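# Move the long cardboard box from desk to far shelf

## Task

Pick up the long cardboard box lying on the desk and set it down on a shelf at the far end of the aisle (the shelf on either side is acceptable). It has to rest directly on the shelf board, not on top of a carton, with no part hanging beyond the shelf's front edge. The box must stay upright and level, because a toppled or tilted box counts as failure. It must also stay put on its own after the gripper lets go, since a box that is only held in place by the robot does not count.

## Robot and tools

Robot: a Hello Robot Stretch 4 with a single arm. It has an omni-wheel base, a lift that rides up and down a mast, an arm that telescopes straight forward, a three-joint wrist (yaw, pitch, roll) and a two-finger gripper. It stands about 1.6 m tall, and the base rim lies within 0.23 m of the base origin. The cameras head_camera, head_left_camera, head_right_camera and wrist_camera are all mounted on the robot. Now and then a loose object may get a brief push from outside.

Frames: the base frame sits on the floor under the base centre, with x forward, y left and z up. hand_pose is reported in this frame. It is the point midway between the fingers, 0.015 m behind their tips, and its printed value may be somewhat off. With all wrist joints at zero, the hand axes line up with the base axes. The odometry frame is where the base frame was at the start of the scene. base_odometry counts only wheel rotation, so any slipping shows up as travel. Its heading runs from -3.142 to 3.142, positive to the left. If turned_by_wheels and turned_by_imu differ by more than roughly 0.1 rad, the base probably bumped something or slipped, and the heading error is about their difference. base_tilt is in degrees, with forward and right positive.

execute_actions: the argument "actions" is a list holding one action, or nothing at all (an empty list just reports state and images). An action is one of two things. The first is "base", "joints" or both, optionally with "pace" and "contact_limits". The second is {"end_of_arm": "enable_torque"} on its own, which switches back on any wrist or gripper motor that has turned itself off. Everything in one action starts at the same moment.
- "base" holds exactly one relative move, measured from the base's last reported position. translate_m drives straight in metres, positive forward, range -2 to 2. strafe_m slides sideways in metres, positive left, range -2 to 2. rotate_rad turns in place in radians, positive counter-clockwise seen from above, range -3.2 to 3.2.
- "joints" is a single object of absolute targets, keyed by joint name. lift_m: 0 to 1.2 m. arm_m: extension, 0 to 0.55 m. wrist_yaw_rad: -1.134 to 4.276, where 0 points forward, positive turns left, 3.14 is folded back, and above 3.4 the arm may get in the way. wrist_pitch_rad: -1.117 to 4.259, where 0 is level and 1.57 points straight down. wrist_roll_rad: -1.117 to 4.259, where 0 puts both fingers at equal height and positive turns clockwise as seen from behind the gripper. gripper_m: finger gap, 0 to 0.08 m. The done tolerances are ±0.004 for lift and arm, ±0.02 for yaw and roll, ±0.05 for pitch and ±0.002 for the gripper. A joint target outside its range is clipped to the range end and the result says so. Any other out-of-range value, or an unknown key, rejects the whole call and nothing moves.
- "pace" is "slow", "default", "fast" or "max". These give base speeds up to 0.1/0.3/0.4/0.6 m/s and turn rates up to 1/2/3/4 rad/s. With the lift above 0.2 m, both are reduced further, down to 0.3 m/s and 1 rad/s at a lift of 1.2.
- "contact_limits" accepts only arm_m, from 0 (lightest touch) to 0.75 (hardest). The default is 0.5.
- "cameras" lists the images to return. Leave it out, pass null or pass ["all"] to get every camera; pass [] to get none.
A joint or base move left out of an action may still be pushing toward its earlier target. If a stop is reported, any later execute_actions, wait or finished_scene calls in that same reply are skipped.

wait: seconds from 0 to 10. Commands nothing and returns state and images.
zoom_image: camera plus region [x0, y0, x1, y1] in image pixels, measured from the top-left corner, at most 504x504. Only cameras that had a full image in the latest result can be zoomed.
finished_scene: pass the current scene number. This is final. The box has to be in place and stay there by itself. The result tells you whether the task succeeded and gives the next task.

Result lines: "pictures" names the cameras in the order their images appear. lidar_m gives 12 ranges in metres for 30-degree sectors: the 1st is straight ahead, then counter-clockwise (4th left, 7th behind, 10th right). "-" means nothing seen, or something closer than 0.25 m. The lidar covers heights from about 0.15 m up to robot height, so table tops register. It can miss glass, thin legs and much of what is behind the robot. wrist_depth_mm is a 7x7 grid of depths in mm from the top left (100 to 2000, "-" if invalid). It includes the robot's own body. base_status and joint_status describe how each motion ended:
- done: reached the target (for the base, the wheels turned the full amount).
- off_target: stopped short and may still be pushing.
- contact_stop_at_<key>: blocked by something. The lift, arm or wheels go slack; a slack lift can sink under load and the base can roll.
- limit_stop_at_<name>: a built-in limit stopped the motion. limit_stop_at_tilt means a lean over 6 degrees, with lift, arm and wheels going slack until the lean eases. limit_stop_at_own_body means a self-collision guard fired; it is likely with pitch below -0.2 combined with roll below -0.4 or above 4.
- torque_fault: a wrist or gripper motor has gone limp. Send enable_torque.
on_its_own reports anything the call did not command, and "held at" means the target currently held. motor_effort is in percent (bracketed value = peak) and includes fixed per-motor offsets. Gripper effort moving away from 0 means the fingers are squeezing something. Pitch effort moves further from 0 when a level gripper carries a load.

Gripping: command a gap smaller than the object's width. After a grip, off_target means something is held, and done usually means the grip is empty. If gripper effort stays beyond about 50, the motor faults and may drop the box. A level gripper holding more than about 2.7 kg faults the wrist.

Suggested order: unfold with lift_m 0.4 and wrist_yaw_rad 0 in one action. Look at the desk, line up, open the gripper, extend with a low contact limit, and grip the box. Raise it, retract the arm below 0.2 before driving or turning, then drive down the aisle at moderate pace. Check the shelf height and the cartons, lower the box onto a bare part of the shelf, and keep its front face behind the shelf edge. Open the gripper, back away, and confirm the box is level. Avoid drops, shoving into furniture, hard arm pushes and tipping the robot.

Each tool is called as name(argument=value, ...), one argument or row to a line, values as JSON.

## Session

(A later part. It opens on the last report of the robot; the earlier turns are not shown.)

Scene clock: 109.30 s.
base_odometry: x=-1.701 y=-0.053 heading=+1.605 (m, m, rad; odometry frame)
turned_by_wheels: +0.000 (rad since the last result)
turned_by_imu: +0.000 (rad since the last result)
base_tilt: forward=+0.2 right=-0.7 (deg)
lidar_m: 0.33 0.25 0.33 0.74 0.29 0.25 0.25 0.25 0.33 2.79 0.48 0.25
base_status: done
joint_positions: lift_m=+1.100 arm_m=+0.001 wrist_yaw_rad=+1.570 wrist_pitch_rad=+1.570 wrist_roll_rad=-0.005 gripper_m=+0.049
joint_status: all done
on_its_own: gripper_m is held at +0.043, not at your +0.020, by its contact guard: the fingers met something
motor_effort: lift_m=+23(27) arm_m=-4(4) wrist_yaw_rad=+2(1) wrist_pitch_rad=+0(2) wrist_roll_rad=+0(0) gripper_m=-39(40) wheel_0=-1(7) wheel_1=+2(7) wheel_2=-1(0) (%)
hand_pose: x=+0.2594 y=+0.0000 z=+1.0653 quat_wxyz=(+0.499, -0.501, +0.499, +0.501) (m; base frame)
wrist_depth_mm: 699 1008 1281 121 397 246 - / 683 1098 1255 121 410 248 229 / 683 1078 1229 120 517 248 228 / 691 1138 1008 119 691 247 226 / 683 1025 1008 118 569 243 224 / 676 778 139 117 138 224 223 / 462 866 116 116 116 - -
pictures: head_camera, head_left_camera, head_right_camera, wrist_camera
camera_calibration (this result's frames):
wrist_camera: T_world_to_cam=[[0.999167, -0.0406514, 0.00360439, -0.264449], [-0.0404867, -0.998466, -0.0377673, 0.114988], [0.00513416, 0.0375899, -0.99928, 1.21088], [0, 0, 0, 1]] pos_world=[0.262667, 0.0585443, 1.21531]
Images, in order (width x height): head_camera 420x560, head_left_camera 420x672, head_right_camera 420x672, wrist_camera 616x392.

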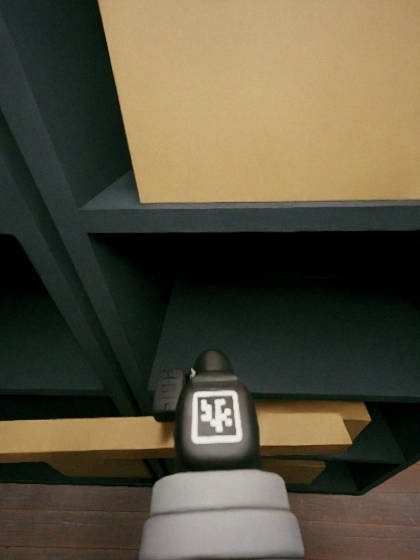

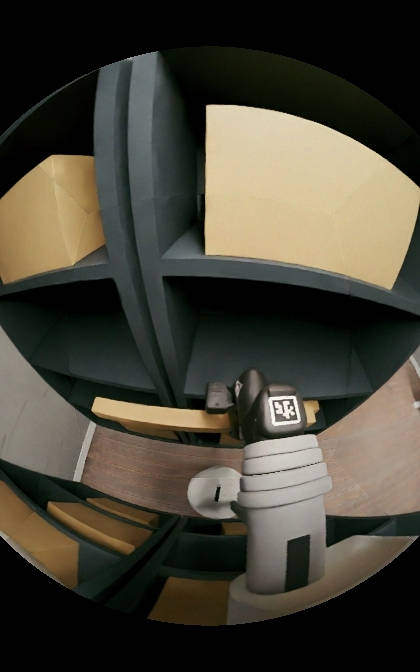

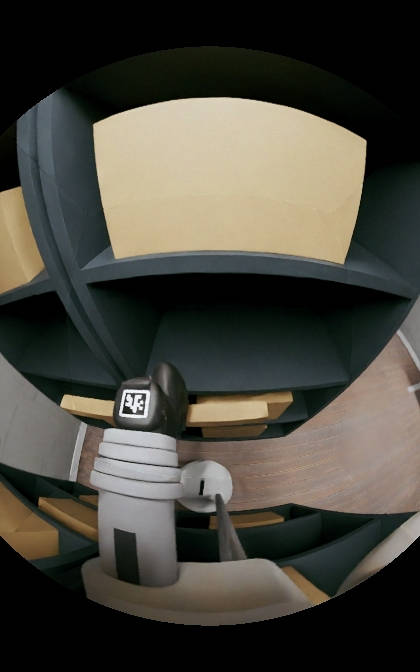

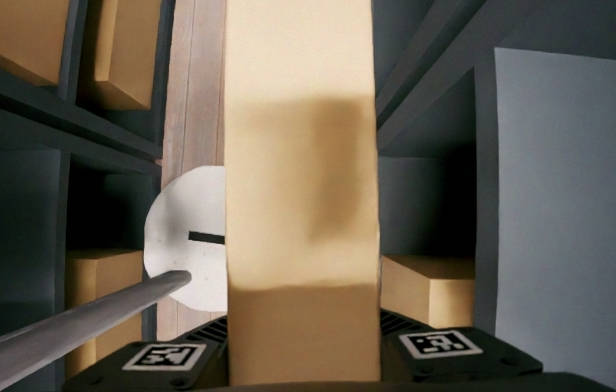

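execute_actions(
  actions=[
    {"base":{"translate_m":0.02},"pace":"slow"},
  ],
  cameras=[],
)

execute_actions(
  actions=[
    {"base":{"strafe_m":0.45},"pace":"slow"},
  ],
)

Scene clock: 118.73 s.
base_odometry: x=-1.702 y=-0.033 heading=+1.605 (m, m, rad; odometry frame)
turned_by_wheels: +0.000 (rad since the last result)
turned_by_imu: -0.001 (rad since the last result)
base_tilt: forward=+0.2 right=-0.6 (deg)
lidar_m: 0.31 0.25 0.32 0.82 0.33 0.25 0.25 0.27 0.37 2.77 0.49 0.25
base_status: done
joint_positions: lift_m=+1.100 arm_m=+0.001 wrist_yaw_rad=+1.570 wrist_pitch_rad=+1.570 wrist_roll_rad=-0.005 gripper_m=+0.049
joint_status: not commanded
on_its_own: gripper_m is held at +0.043, not at your +0.020, by its contact guard: the fingers met something
motor_effort: lift_m=+23(24) arm_m=-4(4) wrist_yaw_rad=+1(2) wrist_pitch_rad=-1(1) wrist_roll_rad=+0(0) gripper_m=-37(39) wheel_0=+3(2) wheel_1=+2(5) wheel_2=-1(6) (%)
hand_pose: x=+0.2594 y=+0.0000 z=+1.0653 quat_wxyz=(+0.499, -0.501, +0.499, +0.501) (m; base frame)
wrist_depth_mm: 715 1060 1255 122 342 223 - / 699 1118 1255 121 332 230 230 / 707 1160 1255 120 466 228 228 / 707 1160 1008 119 691 226 226 / 866 1042 1008 118 569 224 224 / 668 788 139 117 138 223 222 / 462 878 116 116 116 - -
pictures: none
No camera images: the call's "cameras" was empty. Leave "cameras" out to get every camera's image.

Scene clock: 124.37 s.
base_odometry: x=-2.151 y=-0.048 heading=+1.605 (m, m, rad; odometry frame)
turned_by_wheels: +0.000 (rad since the last result)
turned_by_imu: -0.001 (rad since the last result)
base_tilt: forward=+0.2 right=-0.7 (deg)
lidar_m: 0.33 0.25 0.34 0.67 0.28 0.25 0.25 0.25 0.31 1.14 0.50 0.25
base_status: done
joint_positions: lift_m=+1.100 arm_m=+0.001 wrist_yaw_rad=+1.570 wrist_pitch_rad=+1.570 wrist_roll_rad=-0.005 gripper_m=+0.049
joint_status: not commanded
on_its_own: gripper_m is held at +0.043, not at your +0.020, by its contact guard: the fingers met something
motor_effort: lift_m=+24(23) arm_m=-4(4) wrist_yaw_rad=+2(1) wrist_pitch_rad=-2(1) wrist_roll_rad=+0(0) gripper_m=-38(38) wheel_0=+0(6) wheel_1=+1(7) wheel_2=+1(1) (%)
hand_pose: x=+0.2594 y=+0.0000 z=+1.0653 quat_wxyz=(+0.499, -0.501, +0.499, +0.501) (m; base frame)
wrist_depth_mm: 707 1182 1182 121 707 260 - / 699 1182 1255 121 699 263 230 / 691 1025 1229 120 691 699 228 / 691 1008 1008 119 691 699 226 / 691 1008 1008 118 683 683 224 / 654 778 139 117 138 236 222 / 462 809 116 116 116 - -
pictures: head_camera, head_left_camera, head_right_camera, wrist_camera
camera_calibration (this result's frames):
wrist_camera: T_world_to_cam=[[0.999169, -0.0405879, 0.00360426, -0.264449], [-0.0404231, -0.998468, -0.0377707, 0.114981], [0.00513177, 0.0375937, -0.99928, 1.21088], [0, 0, 0, 1]] pos_world=[0.262663, 0.0585502, 1.21531]
Images, in order (width x height): head_camera 420x560, head_left_camera 420x672, head_right_camera 420x672, wrist_camera 616x392.

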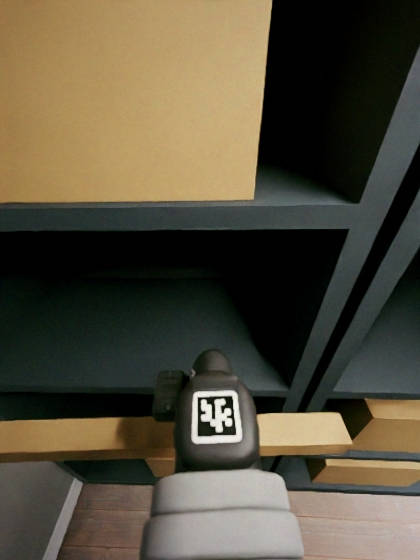

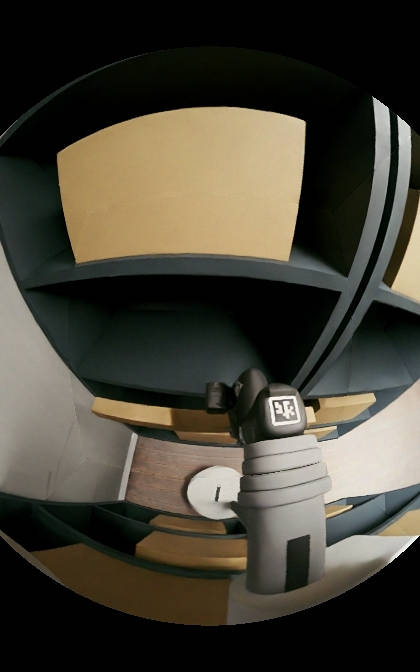

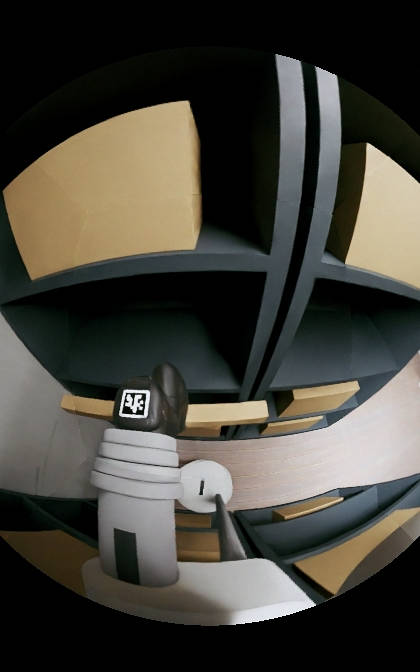

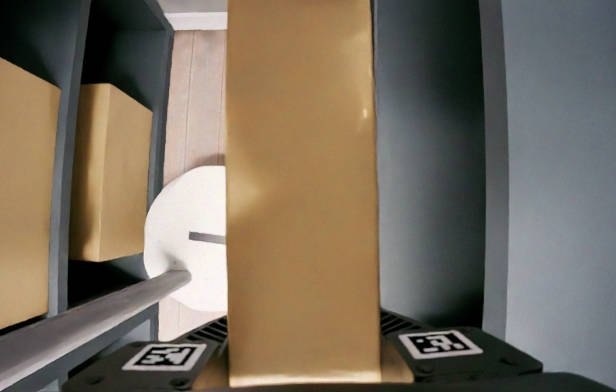

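execute_actions(
  actions=[
    {"base":{"strafe_m":0.17},"pace":"slow"},
  ],
)

Scene clock: 137.27 s.
base_odometry: x=-2.321 y=-0.054 heading=+1.606 (m, m, rad; odometry frame)
turned_by_wheels: +0.000 (rad since the last result)
turned_by_imu: -0.001 (rad since the last result)
base_tilt: forward=+0.2 right=-0.7 (deg)
lidar_m: 0.35 0.25 0.30 0.51 0.27 0.25 0.25 0.25 0.30 1.07 0.51 0.25
base_status: done
joint_positions: lift_m=+1.100 arm_m=+0.001 wrist_yaw_rad=+1.570 wrist_pitch_rad=+1.570 wrist_roll_rad=-0.005 gripper_m=+0.049
joint_status: not commanded
on_its_own: gripper_m is held at +0.043, not at your +0.020, by its contact guard: the fingers met something
motor_effort: lift_m=+23(23) arm_m=-5(4) wrist_yaw_rad=+0(2) wrist_pitch_rad=-2(0) wrist_roll_rad=+0(1) gripper_m=-41(39) wheel_0=-1(6) wheel_1=+3(4) wheel_2=+1(1) (%)
hand_pose: x=+0.2594 y=+0.0000 z=+1.0653 quat_wxyz=(+0.499, -0.501, +0.499, +0.501) (m; base frame)
wrist_depth_mm: 707 931 891 121 707 707 - / 707 1160 1160 121 707 699 230 / 691 1182 1255 120 691 699 228 / 683 1025 1008 119 691 691 226 / 676 1008 1008 118 691 683 224 / 634 778 139 117 138 676 222 / 462 991 116 116 116 - -
pictures: head_camera, head_left_camera, head_right_camera, wrist_camera
camera_calibration (this result's frames):
wrist_camera: T_world_to_cam=[[0.999171, -0.0405465, 0.00360393, -0.264449], [-0.0403818, -0.99847, -0.0377789, 0.114985], [0.00513022, 0.0376021, -0.99928, 1.21088], [0, 0, 0, 1]] pos_world=[0.262661, 0.0585545, 1.21531]
Images, in order (width x height): head_camera 420x560, head_left_camera 420x672, head_right_camera 420x672, wrist_camera 616x392.

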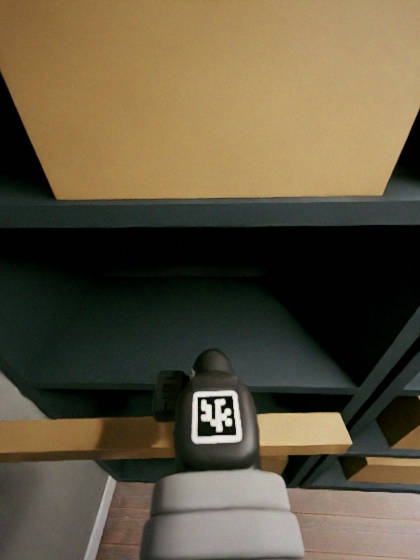

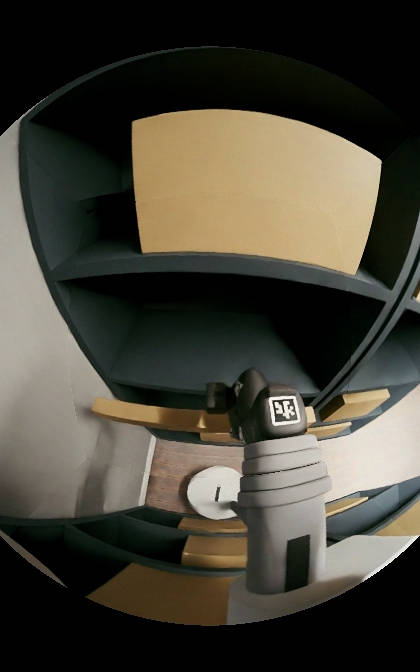

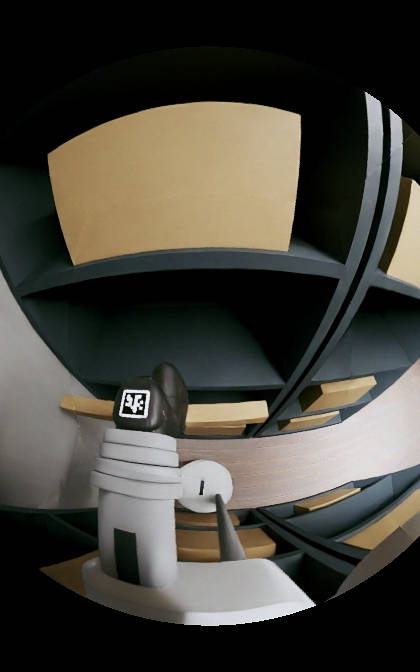

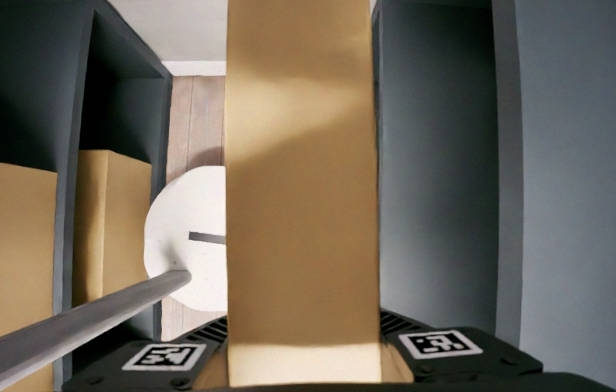

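execute_actions(
  actions=[
    {"joints":{"arm_m":0.2},"pace":"slow","contact_limits":{"arm_m":0.15}},
  ],
)

Scene clock: 144.60 s.
base_odometry: x=-2.321 y=-0.054 heading=+1.606 (m, m, rad; odometry frame)
turned_by_wheels: +0.000 (rad since the last result)
turned_by_imu: -0.001 (rad since the last result)
base_tilt: forward=+0.3 right=-0.7 (deg)
lidar_m: 0.37 0.38 0.54 0.52 0.27 0.25 0.25 0.25 0.30 1.08 0.50 0.37
base_status: not commanded
joint_positions: lift_m=+1.100 arm_m=+0.199 wrist_yaw_rad=+1.570 wrist_pitch_rad=+1.570 wrist_roll_rad=-0.005 gripper_m=+0.049
joint_status: all done
on_its_own: gripper_m is held at +0.043, not at your +0.020, by its contact guard: the fingers met something
motor_effort: lift_m=+23(23) arm_m=+5(8) wrist_yaw_rad=+2(1) wrist_pitch_rad=+0(2) wrist_roll_rad=+0(1) gripper_m=-38(41) wheel_0=-1(1) wheel_1=+3(3) wheel_2=+0(0) (%)
contact_limits: arm_m 0.15
hand_pose: x=+0.4575 y=+0.0000 z=+1.0653 quat_wxyz=(+0.499, -0.501, +0.499, +0.501) (m; base frame)
wrist_depth_mm: 917 976 229 121 229 229 - / 1160 1205 227 121 228 229 229 / 1160 1255 224 119 226 226 226 / 976 1008 224 119 224 224 224 / 960 991 221 118 222 222 223 / 891 1138 139 117 138 220 220 / 1008 1160 116 116 116 - -
pictures: head_camera, head_left_camera, head_right_camera, wrist_camera
camera_calibration (this result's frames):
wrist_camera: T_world_to_cam=[[0.999171, -0.0405472, 0.00360393, -0.46243], [-0.0403824, -0.99847, -0.0377789, 0.122986], [0.00513025, 0.0376021, -0.99928, 1.20987], [0, 0, 0, 1]] pos_world=[0.460806, 0.0585545, 1.21531]
Images, in order (width x height): head_camera 420x560, head_left_camera 420x672, head_right_camera 420x672, wrist_camera 616x392.

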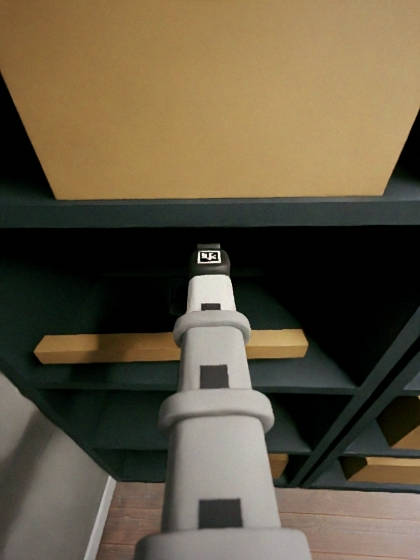

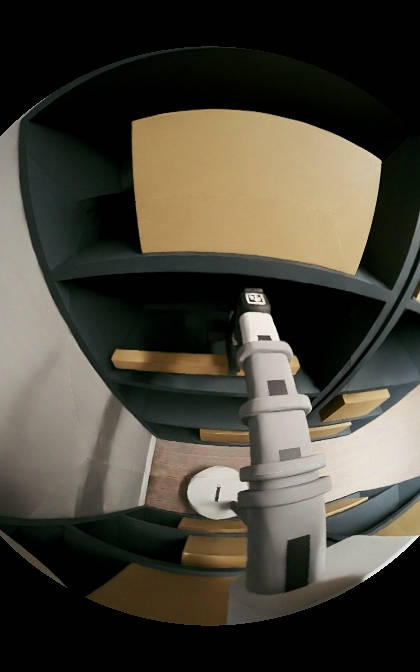

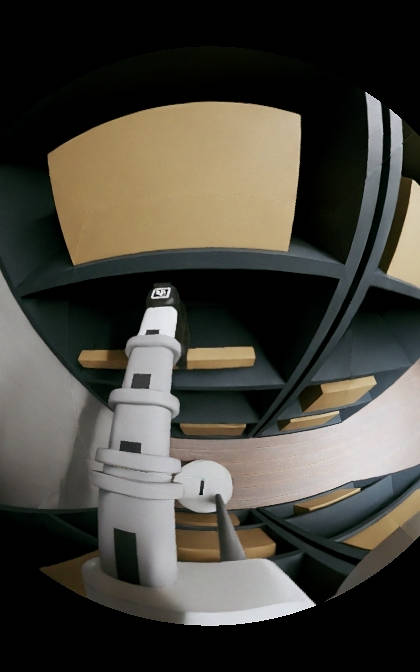

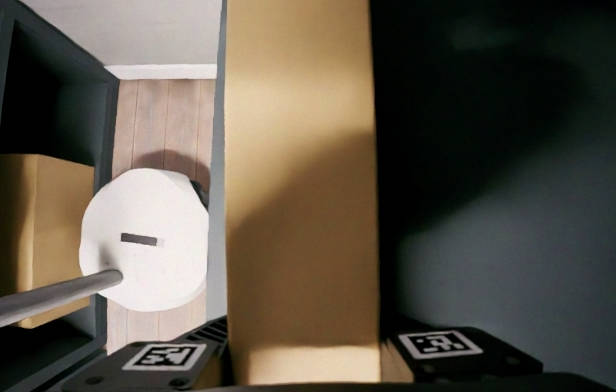

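execute_actions(
  actions=[
    {"joints":{"arm_m":0.28,"lift_m":1.06},"pace":"slow","contact_limits":{"arm_m":0.15}},
  ],
  cameras=[],
)

execute_actions(
  actions=[
    {"joints":{"lift_m":1.047},"pace":"slow"},
  ],
  cameras=[],
)

execute_actions(
  actions=[
    {"joints":{"gripper_m":0.08}},
  ],
  cameras=[],
)

execute_actions(
  actions=[
    {"joints":{"lift_m":1.13},"pace":"slow"},
  ],
  cameras=[],
)

execute_actions(
  actions=[
    {"joints":{"arm_m":0.0}},
  ],
)

Scene clock: 152.60 s.
base_odometry: x=-2.321 y=-0.054 heading=+1.606 (m, m, rad; odometry frame)
turned_by_wheels: +0.000 (rad since the last result)
turned_by_imu: -0.001 (rad since the last result)
base_tilt: forward=+0.3 right=-0.7 (deg)
lidar_m: 0.35 0.38 0.54 0.51 0.25 0.25 0.25 0.25 0.28 1.07 0.51 0.37
base_status: not commanded
joint_positions: lift_m=+1.060 arm_m=+0.279 wrist_yaw_rad=+1.570 wrist_pitch_rad=+1.570 wrist_roll_rad=-0.005 gripper_m=+0.049
joint_status: all done
on_its_own: gripper_m is held at +0.043, not at your +0.020, by its contact guard: the fingers met something
motor_effort: lift_m=+19(22) arm_m=+4(4) wrist_yaw_rad=+1(1) wrist_pitch_rad=-2(2) wrist_roll_rad=+0(0) gripper_m=-39(39) wheel_0=-1(1) wheel_1=+3(3) wheel_2=+1(1) (%)
contact_limits: arm_m 0.15
hand_pose: x=+0.5375 y=+0.0000 z=+1.0257 quat_wxyz=(+0.499, -0.501, +0.499, +0.501) (m; base frame)
wrist_depth_mm: 530 187 187 121 188 189 - / 187 186 186 121 186 187 187 / 185 185 184 120 186 185 185 / 183 183 183 119 183 184 184 / 181 181 182 118 181 182 182 / 180 180 139 117 138 181 181 / 179 179 116 116 116 - -
pictures: none
No camera images: the call's "cameras" was empty. Leave "cameras" out to get every camera's image.

Scene clock: 153.40 s.
base_odometry: x=-2.321 y=-0.054 heading=+1.606 (m, m, rad; odometry frame)
turned_by_wheels: +0.000 (rad since the last result)
turned_by_imu: +0.000 (rad since the last result)
base_tilt: forward=+0.2 right=-0.7 (deg)
lidar_m: 0.34 0.38 0.53 0.50 0.27 0.25 0.25 0.25 0.32 1.11 0.50 0.36
base_status: not commanded
joint_positions: lift_m=+1.047 arm_m=+0.279 wrist_yaw_rad=+1.570 wrist_pitch_rad=+1.570 wrist_roll_rad=-0.005 gripper_m=+0.049
joint_status: all done
on_its_own: gripper_m is held at +0.043, not at your +0.020, by its contact guard: the fingers met something
motor_effort: lift_m=+19(20) arm_m=+5(5) wrist_yaw_rad=+1(1) wrist_pitch_rad=-1(0) wrist_roll_rad=+0(0) gripper_m=-40(38) wheel_0=-1(1) wheel_1=+3(3) wheel_2=+1(0) (%)
hand_pose: x=+0.5375 y=+0.0000 z=+1.0127 quat_wxyz=(+0.499, -0.501, +0.499, +0.501) (m; base frame)
wrist_depth_mm: 175 175 174 122 175 175 - / 173 173 172 121 173 174 174 / 172 172 171 120 172 173 172 / 170 170 170 119 170 170 171 / 169 169 168 118 169 169 169 / 167 167 139 117 138 168 168 / 166 166 116 116 116 - -
pictures: none
No camera images: the call's "cameras" was empty. Leave "cameras" out to get every camera's image.

Scene clock: 154.43 s.
base_odometry: x=-2.321 y=-0.054 heading=+1.606 (m, m, rad; odometry frame)
turned_by_wheels: +0.000 (rad since the last result)
turned_by_imu: +0.000 (rad since the last result)
base_tilt: forward=+0.2 right=-0.7 (deg)
lidar_m: 0.35 0.39 0.53 0.50 0.25 0.25 0.25 0.25 0.31 1.06 0.49 0.36
base_status: not commanded
joint_positions: lift_m=+1.047 arm_m=+0.279 wrist_yaw_rad=+1.570 wrist_pitch_rad=+1.570 wrist_roll_rad=-0.005 gripper_m=+0.080
joint_status: all done
motor_effort: lift_m=+18(18) arm_m=+4(5) wrist_yaw_rad=+1(0) wrist_pitch_rad=-2(1) wrist_roll_rad=+0(0) gripper_m=+2(37) wheel_0=-1(1) wheel_1=+3(3) wheel_2=+1(0) (%)
hand_pose: x=+0.5375 y=+0.0000 z=+1.0127 quat_wxyz=(+0.499, -0.501, +0.499, +0.501) (m; base frame)
wrist_depth_mm: 175 175 174 123 175 175 - / 174 174 173 122 174 174 174 / 172 172 171 121 172 173 173 / 170 170 170 121 171 171 171 / 168 169 168 119 169 170 169 / 167 167 146 118 154 168 168 / - 107 118 118 122 - -
pictures: none
No camera images: the call's "cameras" was empty. Leave "cameras" out to get every camera's image.

Scene clock: 156.07 s.
base_odometry: x=-2.321 y=-0.054 heading=+1.605 (m, m, rad; odometry frame)
turned_by_wheels: +0.000 (rad since the last result)
turned_by_imu: +0.000 (rad since the last result)
base_tilt: forward=+0.2 right=-0.6 (deg)
lidar_m: 0.35 0.38 0.52 0.51 0.26 0.25 0.25 0.25 0.29 1.08 0.50 0.38
base_status: not commanded
joint_positions: lift_m=+1.122 arm_m=+0.279 wrist_yaw_rad=+1.570 wrist_pitch_rad=+1.570 wrist_roll_rad=-0.005 gripper_m=+0.080
joint_status: lift_m contact_stop (moved +0.075 of +0.083)
on_its_own: lift_m is slack since a contact_stop (your +1.130 is given up)
motor_effort: lift_m=+23(41) arm_m=+4(5) wrist_yaw_rad=+0(1) wrist_pitch_rad=+1(1) wrist_roll_rad=-1(1) gripper_m=+1(3) wheel_0=+0(1) wheel_1=+3(3) wheel_2=-1(1) (%)
hand_pose: x=+0.5376 y=+0.0000 z=+1.0875 quat_wxyz=(+0.499, -0.501, +0.499, +0.501) (m; base frame)
wrist_depth_mm: 960 251 250 198 249 250 - / 1160 249 248 196 248 248 248 / 1229 246 246 195 247 246 246 / 1042 244 243 193 244 244 244 / 1008 241 241 192 241 241 241 / 1160 239 240 190 240 239 240 / - 107 238 189 198 - -
pictures: none
No camera images: the call's "cameras" was empty. Leave "cameras" out to get every camera's image.

not run: a stop came earlier in this reply.

execute_actions(
  actions=[
    {"joints":{"lift_m":1.105},"pace":"slow"},
  ],
  cameras=[],
)

execute_actions(
  actions=[
    {"joints":{"arm_m":0.0}},
  ],
)

Scene clock: 161.87 s.
base_odometry: x=-2.321 y=-0.054 heading=+1.605 (m, m, rad; odometry frame)
turned_by_wheels: +0.000 (rad since the last result)
turned_by_imu: -0.001 (rad since the last result)
base_tilt: forward=+0.2 right=-0.7 (deg)
lidar_m: 0.36 0.39 0.52 0.50 0.26 0.25 0.25 0.25 0.32 1.08 0.50 0.37
base_status: not commanded
joint_positions: lift_m=+1.105 arm_m=+0.279 wrist_yaw_rad=+1.570 wrist_pitch_rad=+1.570 wrist_roll_rad=-0.005 gripper_m=+0.080
joint_status: all done
motor_effort: lift_m=+18(28) arm_m=+4(4) wrist_yaw_rad=+1(1) wrist_pitch_rad=-1(2) wrist_roll_rad=-1(0) gripper_m=+5(2) wheel_0=+0(0) wheel_1=+3(3) wheel_2=-1(2) (%)
hand_pose: x=+0.5376 y=+0.0000 z=+1.0708 quat_wxyz=(+0.499, -0.501, +0.499, +0.501) (m; base frame)
wrist_depth_mm: 960 235 235 183 235 236 - / 1160 232 233 181 234 233 234 / 1182 231 231 180 231 232 232 / 1008 229 229 179 229 229 229 / 1008 227 228 177 227 228 229 / 1138 225 225 176 226 226 226 / - 107 174 174 191 - -
pictures: none
No camera images: the call's "cameras" was empty. Leave "cameras" out to get every camera's image.

Scene clock: 163.83 s.
base_odometry: x=-2.321 y=-0.054 heading=+1.605 (m, m, rad; odometry frame)
turned_by_wheels: +0.000 (rad since the last result)
turned_by_imu: +0.000 (rad since the last result)
base_tilt: forward=+0.2 right=-0.7 (deg)
lidar_m: 0.35 0.39 0.53 0.51 0.25 0.25 0.25 0.25 0.33 1.06 0.51 0.38
base_status: not commanded
joint_positions: lift_m=+1.105 arm_m=+0.001 wrist_yaw_rad=+1.570 wrist_pitch_rad=+1.570 wrist_roll_rad=-0.005 gripper_m=+0.080
joint_status: all done
motor_effort: lift_m=+18(18) arm_m=-5(3) wrist_yaw_rad=+1(1) wrist_pitch_rad=-2(3) wrist_roll_rad=+1(0) gripper_m=+3(3) wheel_0=+0(0) wheel_1=+3(3) wheel_2=-1(1) (%)
hand_pose: x=+0.2594 y=+0.0000 z=+1.0708 quat_wxyz=(+0.499, -0.501, +0.499, +0.501) (m; base frame)
wrist_depth_mm: 715 931 960 991 723 707 - / 707 1182 1255 1281 707 707 235 / 699 1182 1255 1255 707 699 233 / 683 1025 1025 1255 699 691 231 / 683 1008 1008 1229 699 691 229 / 634 759 1008 1205 683 253 228 / - 107 1205 1205 415 - -
pictures: head_camera, head_left_camera, head_right_camera, wrist_camera
camera_calibration (this result's frames):
wrist_camera: T_world_to_cam=[[0.999171, -0.0405478, 0.00360339, -0.264504], [-0.040383, -0.998469, -0.0377926, 0.115209], [0.00513028, 0.0376158, -0.999279, 1.21631], [0, 0, 0, 1]] pos_world=[0.262697, 0.0585553, 1.22074]
Images, in order (width x height): head_camera 420x560, head_left_camera 420x672, head_right_camera 420x672, wrist_camera 616x392.

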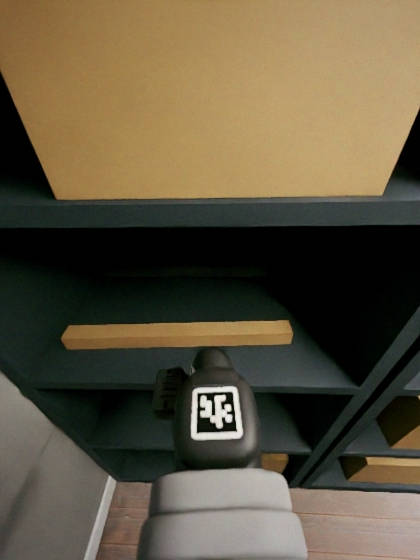

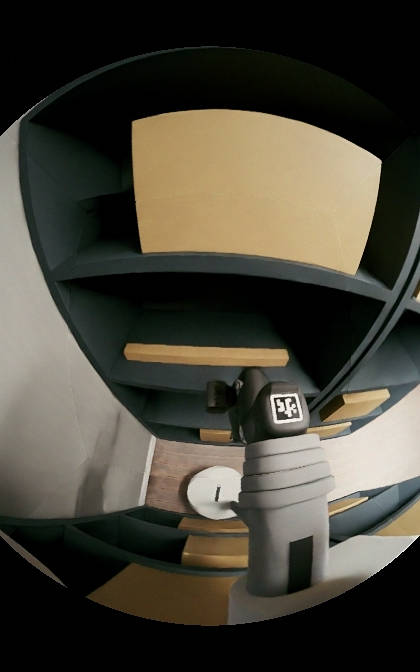

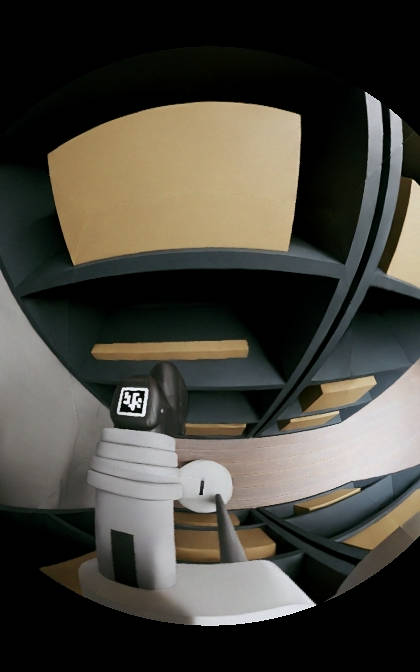

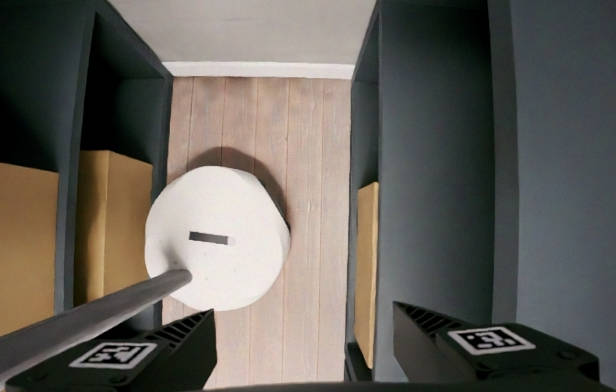

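finished_scene(
  scene=1,
)

The scene is finished: the task was done.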